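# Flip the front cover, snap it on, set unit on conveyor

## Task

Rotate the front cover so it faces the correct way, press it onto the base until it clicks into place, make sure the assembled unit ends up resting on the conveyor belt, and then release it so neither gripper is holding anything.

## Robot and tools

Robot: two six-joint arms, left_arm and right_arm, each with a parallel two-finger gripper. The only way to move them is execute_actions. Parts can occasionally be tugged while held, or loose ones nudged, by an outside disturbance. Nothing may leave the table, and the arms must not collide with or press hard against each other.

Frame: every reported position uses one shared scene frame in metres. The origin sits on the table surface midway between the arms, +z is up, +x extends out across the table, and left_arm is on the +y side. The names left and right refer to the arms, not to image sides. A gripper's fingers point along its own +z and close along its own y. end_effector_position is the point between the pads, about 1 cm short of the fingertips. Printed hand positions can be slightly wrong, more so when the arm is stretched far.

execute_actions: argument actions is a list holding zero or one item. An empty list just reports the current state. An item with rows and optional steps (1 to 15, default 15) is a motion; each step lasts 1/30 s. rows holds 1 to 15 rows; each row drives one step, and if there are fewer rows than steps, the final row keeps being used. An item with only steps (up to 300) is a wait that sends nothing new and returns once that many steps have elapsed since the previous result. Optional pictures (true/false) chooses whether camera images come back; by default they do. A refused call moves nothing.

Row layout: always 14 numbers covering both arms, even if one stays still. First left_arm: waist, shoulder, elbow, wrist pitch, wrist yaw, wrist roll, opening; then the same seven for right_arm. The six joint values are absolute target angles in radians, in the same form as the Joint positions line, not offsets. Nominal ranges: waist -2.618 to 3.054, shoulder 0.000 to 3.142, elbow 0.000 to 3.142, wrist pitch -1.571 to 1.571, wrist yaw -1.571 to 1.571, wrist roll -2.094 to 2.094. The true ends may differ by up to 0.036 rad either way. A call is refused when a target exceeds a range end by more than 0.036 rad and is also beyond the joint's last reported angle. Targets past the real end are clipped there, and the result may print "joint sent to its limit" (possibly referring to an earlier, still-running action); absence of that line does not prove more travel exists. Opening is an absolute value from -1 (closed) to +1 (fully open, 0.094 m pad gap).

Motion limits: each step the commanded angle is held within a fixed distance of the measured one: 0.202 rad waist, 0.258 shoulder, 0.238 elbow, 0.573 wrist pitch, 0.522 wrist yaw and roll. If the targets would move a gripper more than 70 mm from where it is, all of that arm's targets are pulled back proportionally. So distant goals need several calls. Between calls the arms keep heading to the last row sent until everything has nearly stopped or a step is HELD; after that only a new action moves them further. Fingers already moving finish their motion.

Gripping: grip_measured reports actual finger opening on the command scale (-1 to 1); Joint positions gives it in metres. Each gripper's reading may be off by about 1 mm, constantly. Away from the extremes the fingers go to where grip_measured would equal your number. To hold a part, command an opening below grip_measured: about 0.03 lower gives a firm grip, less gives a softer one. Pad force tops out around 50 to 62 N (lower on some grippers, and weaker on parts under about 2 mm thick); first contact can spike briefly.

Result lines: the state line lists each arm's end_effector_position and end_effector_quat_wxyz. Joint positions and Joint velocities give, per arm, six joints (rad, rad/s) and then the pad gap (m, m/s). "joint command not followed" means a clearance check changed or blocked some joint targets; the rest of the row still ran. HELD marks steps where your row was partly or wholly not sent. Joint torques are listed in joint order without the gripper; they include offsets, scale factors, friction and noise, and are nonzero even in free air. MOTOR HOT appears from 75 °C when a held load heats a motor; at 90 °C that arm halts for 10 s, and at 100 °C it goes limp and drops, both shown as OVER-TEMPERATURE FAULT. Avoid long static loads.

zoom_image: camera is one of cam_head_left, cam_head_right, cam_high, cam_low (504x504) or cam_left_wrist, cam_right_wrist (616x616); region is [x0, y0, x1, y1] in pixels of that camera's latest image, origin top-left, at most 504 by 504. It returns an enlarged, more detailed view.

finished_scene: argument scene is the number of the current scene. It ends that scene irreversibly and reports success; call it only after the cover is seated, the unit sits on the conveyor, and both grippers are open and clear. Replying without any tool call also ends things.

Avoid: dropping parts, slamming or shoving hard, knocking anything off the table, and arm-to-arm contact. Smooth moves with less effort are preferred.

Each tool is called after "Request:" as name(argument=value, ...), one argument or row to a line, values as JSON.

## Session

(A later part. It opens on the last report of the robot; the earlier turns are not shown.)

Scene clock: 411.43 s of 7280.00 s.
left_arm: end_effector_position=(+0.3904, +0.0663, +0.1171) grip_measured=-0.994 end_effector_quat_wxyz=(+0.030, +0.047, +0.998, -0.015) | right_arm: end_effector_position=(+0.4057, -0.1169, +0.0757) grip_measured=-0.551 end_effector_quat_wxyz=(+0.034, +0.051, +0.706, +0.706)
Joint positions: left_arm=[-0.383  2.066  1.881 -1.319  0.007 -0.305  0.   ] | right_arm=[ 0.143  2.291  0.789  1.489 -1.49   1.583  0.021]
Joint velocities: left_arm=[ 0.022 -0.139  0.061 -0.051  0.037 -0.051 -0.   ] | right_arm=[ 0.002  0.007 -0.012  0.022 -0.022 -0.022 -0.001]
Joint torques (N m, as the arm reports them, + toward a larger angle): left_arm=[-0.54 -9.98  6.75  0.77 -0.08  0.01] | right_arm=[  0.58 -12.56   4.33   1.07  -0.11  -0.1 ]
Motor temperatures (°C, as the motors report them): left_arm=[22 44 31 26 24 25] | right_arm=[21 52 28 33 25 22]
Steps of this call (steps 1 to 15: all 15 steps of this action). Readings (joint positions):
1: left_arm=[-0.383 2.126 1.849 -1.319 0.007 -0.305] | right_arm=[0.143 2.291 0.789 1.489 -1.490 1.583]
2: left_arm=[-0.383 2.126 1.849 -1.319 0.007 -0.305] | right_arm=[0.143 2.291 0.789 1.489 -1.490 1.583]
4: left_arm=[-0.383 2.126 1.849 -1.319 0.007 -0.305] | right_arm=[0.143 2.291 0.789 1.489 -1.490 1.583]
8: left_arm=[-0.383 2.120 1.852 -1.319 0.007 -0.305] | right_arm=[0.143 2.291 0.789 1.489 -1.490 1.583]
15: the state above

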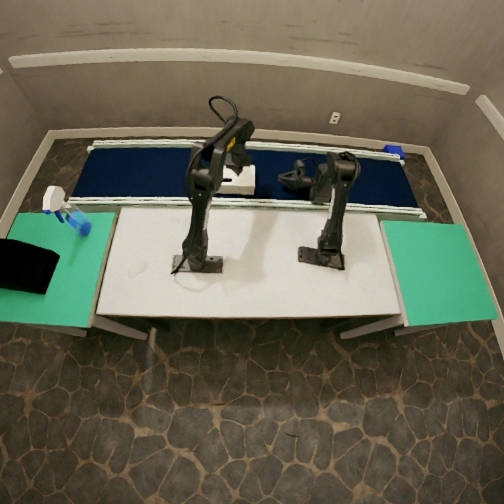

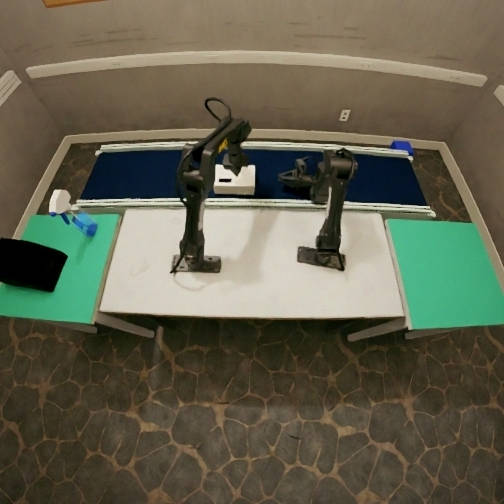

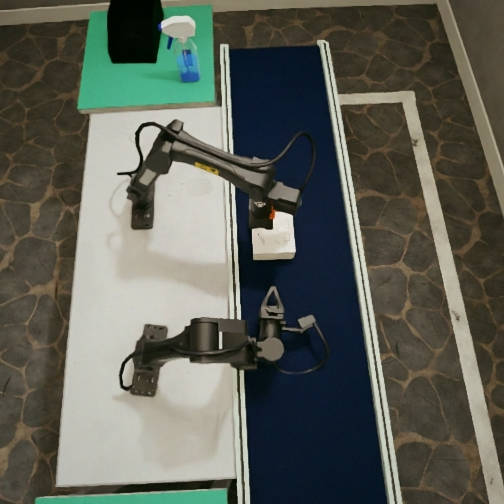

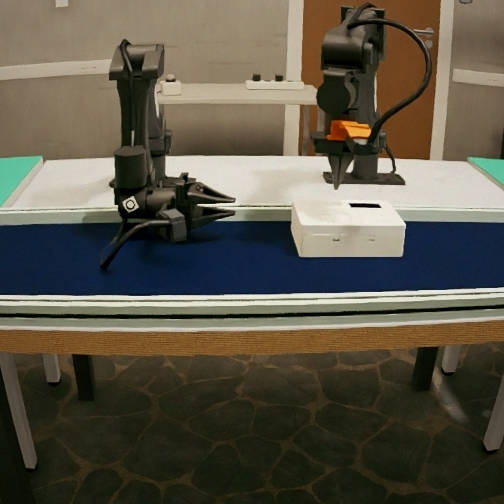

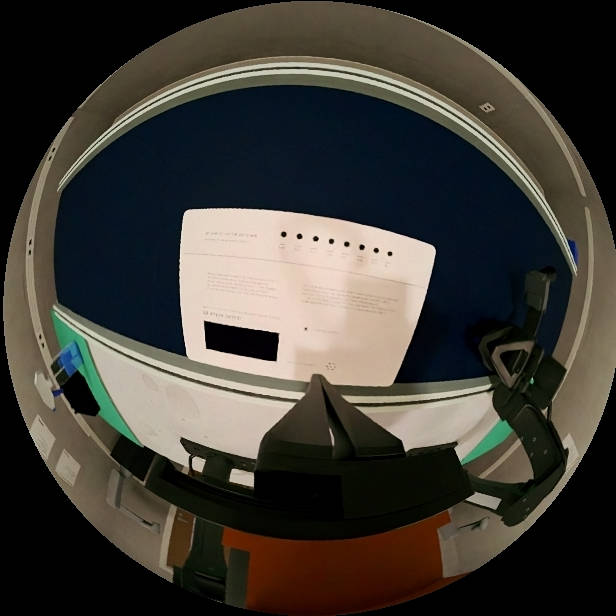

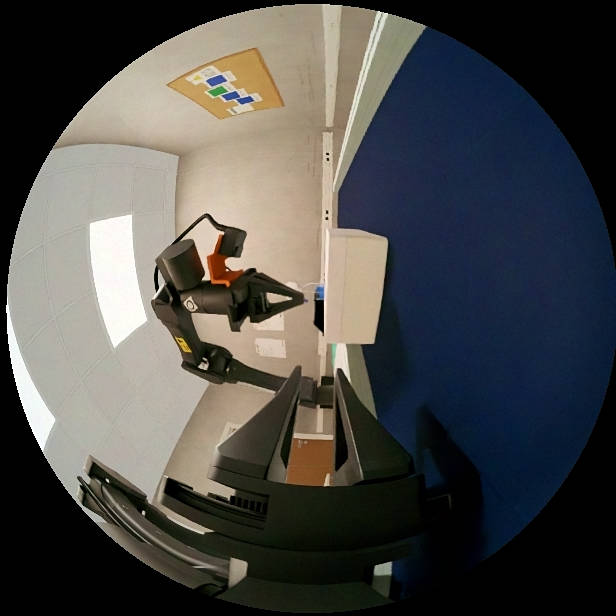

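Looks seated; press the far edge for safety.

Request:
execute_actions(
  actions=[
    {"rows":[[-0.38,2.07,1.95,-1.33,0,-0.3,-1,0.15,2.27,0.79,1.5,-1.5,1.57,-0.55],[-0.37,2.09,2.0,-1.34,0,-0.3,-1,0.15,2.27,0.79,1.5,-1.5,1.57,-0.55],[-0.36,2.12,2.05,-1.36,0,-0.3,-1,0.15,2.27,0.79,1.5,-1.5,1.57,-0.55],[-0.35,2.15,2.1,-1.37,0,-0.3,-1,0.15,2.27,0.79,1.5,-1.5,1.57,-0.55],[-0.34,2.18,2.15,-1.38,0,-0.3,-1,0.15,2.27,0.79,1.5,-1.5,1.57,-0.55],[-0.33,2.21,2.2,-1.4,0,-0.3,-1,0.15,2.27,0.79,1.5,-1.5,1.57,-0.55],[-0.32,2.24,2.25,-1.41,0,-0.3,-1,0.15,2.27,0.79,1.5,-1.5,1.57,-0.55],[-0.31,2.27,2.3,-1.43,0,-0.3,-1,0.15,2.27,0.79,1.5,-1.5,1.57,-0.55],[-0.31,2.3,2.34,-1.44,0,-0.3,-1,0.15,2.27,0.79,1.5,-1.5,1.57,-0.55],[-0.31,2.32,2.37,-1.45,0,-0.3,-1,0.15,2.27,0.79,1.5,-1.5,1.57,-0.55],[-0.31,2.34,2.38,-1.45,0,-0.3,-1,0.15,2.27,0.79,1.5,-1.5,1.57,-0.55],[-0.31,2.355,2.38,-1.45,0,-0.3,-1,0.15,2.27,0.79,1.5,-1.5,1.57,-0.55]],"steps":15},
  ],
  pictures=false,
)

Request:
execute_actions(
  actions=[
    {"steps":10},
  ],
  pictures=false,
)

Request:
execute_actions(
  actions=[
    {"rows":[[-0.31,2.37,2.375,-1.45,0,-0.3,-1,0.15,2.27,0.79,1.5,-1.5,1.57,-0.55],[-0.31,2.38,2.37,-1.45,0,-0.3,-1,0.15,2.27,0.79,1.5,-1.5,1.57,-0.55],[-0.31,2.39,2.365,-1.45,0,-0.3,-1,0.15,2.27,0.79,1.5,-1.5,1.57,-0.55],[-0.31,2.40,2.36,-1.45,0,-0.3,-1,0.15,2.27,0.79,1.5,-1.5,1.57,-0.55],[-0.31,2.41,2.355,-1.45,0,-0.3,-1,0.15,2.27,0.79,1.5,-1.5,1.57,-0.55],[-0.31,2.42,2.35,-1.45,0,-0.3,-1,0.15,2.27,0.79,1.5,-1.5,1.57,-0.55],[-0.31,2.43,2.345,-1.45,0,-0.3,-1,0.15,2.27,0.79,1.5,-1.5,1.57,-0.55],[-0.31,2.44,2.34,-1.45,0,-0.3,-1,0.15,2.27,0.79,1.5,-1.5,1.57,-0.55],[-0.31,2.455,2.335,-1.45,0,-0.3,-1,0.15,2.27,0.79,1.5,-1.5,1.57,-0.55],[-0.31,2.47,2.33,-1.45,0,-0.3,-1,0.15,2.27,0.79,1.5,-1.5,1.57,-0.55],[-0.31,2.485,2.32,-1.45,0,-0.3,-1,0.15,2.27,0.79,1.5,-1.5,1.57,-0.55],[-0.31,2.5,2.315,-1.45,0,-0.3,-1,0.15,2.27,0.79,1.5,-1.5,1.57,-0.55]],"steps":15},
  ],
  pictures=false,
)

Request:
execute_actions(
  actions=[
    {"rows":[[-0.31,2.46,2.33,-1.45,0,-0.3,-1,0.15,2.27,0.79,1.5,-1.5,1.57,0],[-0.31,2.42,2.35,-1.45,0,-0.3,-1,0.15,2.27,0.79,1.5,-1.5,1.57,0],[-0.31,2.39,2.37,-1.45,0,-0.3,-1,0.15,2.27,0.79,1.5,-1.5,1.57,0],[-0.31,2.36,2.38,-1.45,0,-0.3,-1,0.15,2.27,0.79,1.5,-1.5,1.57,0],[-0.31,2.33,2.38,-1.45,0,-0.3,-1,0.15,2.27,0.79,1.5,-1.5,1.57,0],[-0.31,2.3,2.38,-1.45,0,-0.3,-1,0.15,2.27,0.79,1.5,-1.5,1.57,0],[-0.31,2.28,2.38,-1.45,0,-0.3,0,0.15,2.27,0.79,1.5,-1.5,1.57,0]],"steps":15},
  ],
)

Scene clock: 432.47 s of 7280.00 s.
left_arm: end_effector_position=(+0.4783, +0.0715, +0.1252) grip_measured=-0.994 end_effector_quat_wxyz=(+0.086, +0.008, +0.996, -0.031) | right_arm: end_effector_position=(+0.4057, -0.1169, +0.0757) grip_measured=-0.551 end_effector_quat_wxyz=(+0.034, +0.051, +0.706, +0.706)
Joint positions: left_arm=[-0.305  2.347  2.357 -1.398  0.006 -0.305  0.   ] | right_arm=[ 0.143  2.291  0.789  1.489 -1.49   1.583  0.021]
Joint velocities: left_arm=[ 0.002  0.31  -0.002 -0.212  0.051  0.037  0.   ] | right_arm=[-0.007 -0.007  0.002  0.051 -0.007 -0.037 -0.   ]
Joint torques (N m, as the arm reports them, + toward a larger angle): left_arm=[ -0.41 -12.18   7.27   0.74  -0.06   0.  ] | right_arm=[  0.57 -12.56   4.32   1.07  -0.1   -0.1 ]
Motor temperatures (°C, as the motors report them): left_arm=[22 46 32 25 24 25] | right_arm=[21 53 28 33 25 22]
Steps of this call (steps 1 to 15: the robot went on to your last target; steps 16 to 90: nothing new was sent; then 17.53 s passed at rest; steps 91 to 105: all 15 steps of this action). Readings (joint positions):
91: left_arm=[-0.383 2.063 1.891 -1.323 0.007 -0.305] | right_arm=[0.143 2.291 0.789 1.489 -1.490 1.583]
92: left_arm=[-0.383 2.071 1.912 -1.332 0.007 -0.305] | right_arm=[0.143 2.291 0.789 1.489 -1.490 1.583]
94: left_arm=[-0.379 2.105 1.993 -1.349 0.007 -0.305] | right_arm=[0.143 2.291 0.789 1.489 -1.490 1.583]
98: left_arm=[-0.349 2.207 2.201 -1.367 0.007 -0.305] | right_arm=[0.143 2.291 0.789 1.489 -1.490 1.583]
105: the state above

Scene clock: 432.80 s of 7280.00 s.
left_arm: end_effector_position=(+0.4712, +0.0734, +0.1138) grip_measured=-0.994 end_effector_quat_wxyz=(+0.062, +0.009, +0.998, -0.023) | right_arm: end_effector_position=(+0.4057, -0.1169, +0.0757) grip_measured=-0.551 end_effector_quat_wxyz=(+0.034, +0.051, +0.706, +0.706)
Joint positions: left_arm=[-0.305  2.369  2.357 -1.428  0.006 -0.305  0.   ] | right_arm=[ 0.143  2.291  0.789  1.489 -1.49   1.583  0.021]
Joint velocities: left_arm=[ 0.007 -0.012 -0.002 -0.022 -0.007  0.022 -0.001] | right_arm=[-0.007  0.007  0.007 -0.066  0.007  0.125 -0.   ]
Joint torques (N m, as the arm reports them, + toward a larger angle): left_arm=[ -0.35 -12.74   7.35   0.65  -0.07   0.01] | right_arm=[  0.57 -12.55   4.33   1.07  -0.1   -0.11]
Motor temperatures (°C, as the motors report them): left_arm=[22 46 32 25 24 25] | right_arm=[21 53 28 33 25 22]
Steps of this call (steps 1 to 10: the robot went on to your last target). Readings (joint positions):
1: left_arm=[-0.305 2.356 2.357 -1.405 0.006 -0.305] | right_arm=[0.143 2.291 0.789 1.489 -1.490 1.583]
2: left_arm=[-0.305 2.363 2.357 -1.411 0.006 -0.305] | right_arm=[0.143 2.291 0.789 1.489 -1.490 1.583]
4: left_arm=[-0.305 2.369 2.357 -1.420 0.006 -0.305] | right_arm=[0.143 2.291 0.789 1.489 -1.490 1.583]
8: left_arm=[-0.305 2.369 2.357 -1.426 0.006 -0.305] | right_arm=[0.143 2.291 0.789 1.489 -1.490 1.583]
10: the state above

Scene clock: 433.30 s of 7280.00 s.
left_arm: end_effector_position=(+0.4693, +0.0741, +0.0867) grip_measured=-0.995 end_effector_quat_wxyz=(+0.032, +0.009, +0.999, -0.013) | right_arm: end_effector_position=(+0.4057, -0.1169, +0.0757) grip_measured=-0.551 end_effector_quat_wxyz=(+0.034, +0.051, +0.706, +0.706)
Joint positions: left_arm=[-0.305  2.426  2.357 -1.431  0.006 -0.304  0.   ] | right_arm=[ 0.143  2.291  0.789  1.489 -1.49   1.583  0.021]
Joint velocities: left_arm=[-0.007 -0.002 -0.012  0.066  0.022 -0.095  0.   ] | right_arm=[-0.017  0.007  0.012  0.007  0.007  0.022 -0.   ]
Joint torques (N m, as the arm reports them, + toward a larger angle): left_arm=[-0.27 -5.87  2.25  0.51 -0.1   0.03] | right_arm=[  0.57 -12.56   4.32   1.07  -0.11  -0.11]
Motor temperatures (°C, as the motors report them): left_arm=[22 46 31 25 24 25] | right_arm=[21 53 28 33 25 22]
Steps of this call (steps 1 to 15: all 15 steps of this action). Readings (joint positions):
1: left_arm=[-0.305 2.369 2.357 -1.428 0.006 -0.305] | right_arm=[0.143 2.291 0.789 1.489 -1.490 1.583]
2: left_arm=[-0.305 2.369 2.357 -1.428 0.006 -0.305] | right_arm=[0.143 2.291 0.789 1.489 -1.490 1.583]
4: left_arm=[-0.305 2.374 2.357 -1.429 0.006 -0.305] | right_arm=[0.143 2.291 0.789 1.489 -1.490 1.583]
8: left_arm=[-0.305 2.407 2.357 -1.430 0.006 -0.305] | right_arm=[0.143 2.291 0.789 1.489 -1.490 1.583]
15: the state above

Scene clock: 433.80 s of 7280.00 s.
left_arm: end_effector_position=(+0.4707, +0.0736, +0.1626) grip_measured=-0.002 end_effector_quat_wxyz=(+0.111, +0.009, +0.993, -0.039) | right_arm: end_effector_position=(+0.4057, -0.1169, +0.0757) grip_measured=-0.001 end_effector_quat_wxyz=(+0.034, +0.051, +0.706, +0.706)
Joint positions: left_arm=[-0.305  2.273  2.373 -1.434  0.006 -0.304  0.047] | right_arm=[ 0.143  2.291  0.789  1.489 -1.49   1.583  0.047]
Joint velocities: left_arm=[-0.012  0.007 -0.007 -0.022 -0.051 -0.051  0.001] | right_arm=[ 0.007  0.002 -0.002  0.007  0.037  0.081  0.001]
Joint torques (N m, as the arm reports them, + toward a larger angle): left_arm=[ -0.37 -10.09   6.06   0.91  -0.07   0.01] | right_arm=[  0.57 -12.56   4.32   1.07  -0.11  -0.11]
Motor temperatures (°C, as the motors report them): left_arm=[22 46 31 25 24 25] | right_arm=[21 53 28 33 25 22]
Steps of this call (steps 1 to 15: all 15 steps of this action). Readings (joint positions):
1: left_arm=[-0.305 2.425 2.357 -1.431 0.006 -0.304] | right_arm=[0.143 2.291 0.789 1.489 -1.490 1.583]
2: left_arm=[-0.305 2.422 2.357 -1.431 0.006 -0.304] | right_arm=[0.143 2.291 0.789 1.489 -1.490 1.583]
4: left_arm=[-0.305 2.416 2.357 -1.432 0.006 -0.304] | right_arm=[0.143 2.291 0.789 1.489 -1.490 1.583]
8: left_arm=[-0.305 2.360 2.357 -1.433 0.006 -0.304] | right_arm=[0.143 2.291 0.789 1.489 -1.490 1.583]
15: the state above

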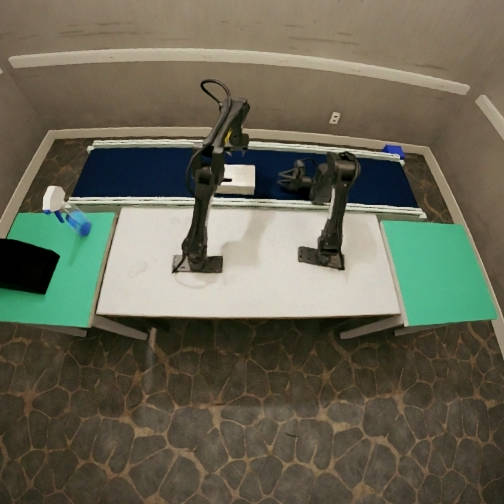

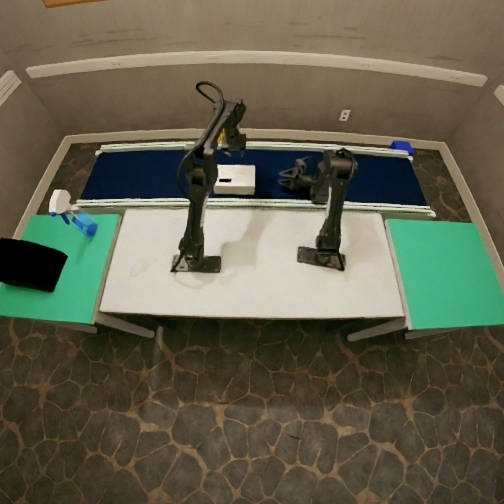

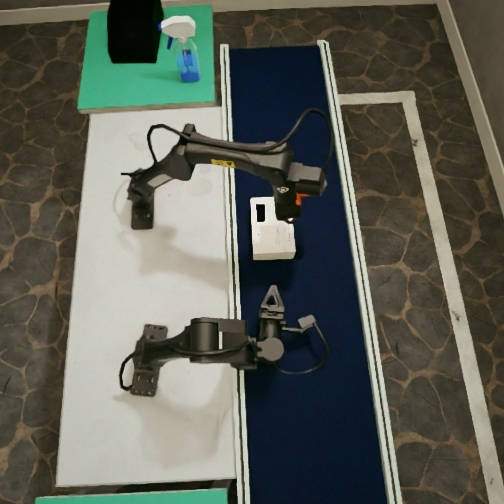

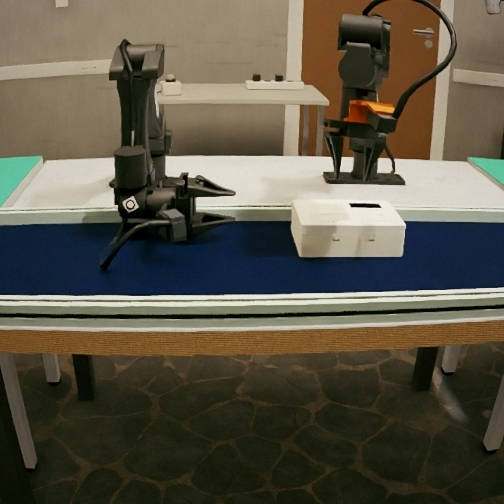

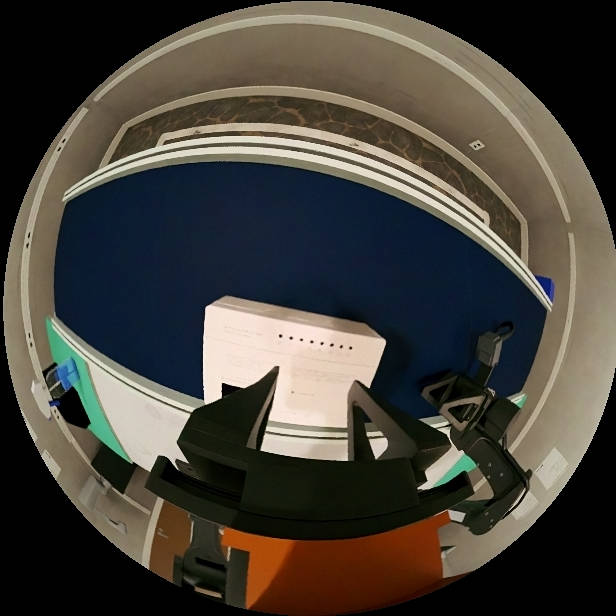

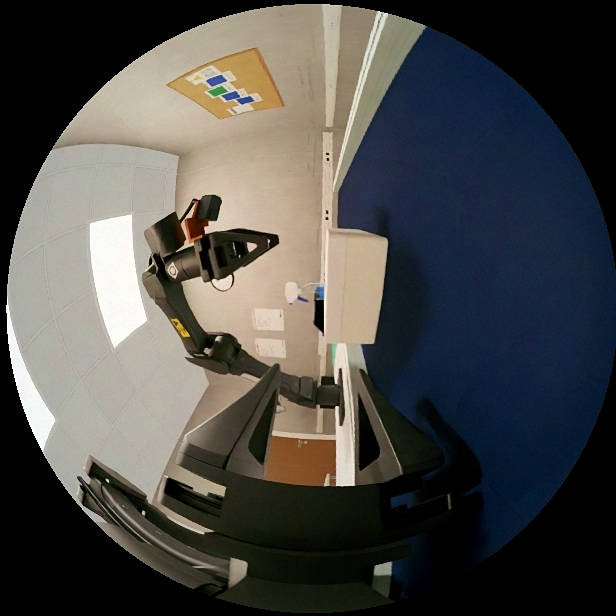

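Request:
finished_scene(
  scene=2,
)

The scene is finished: the task was done.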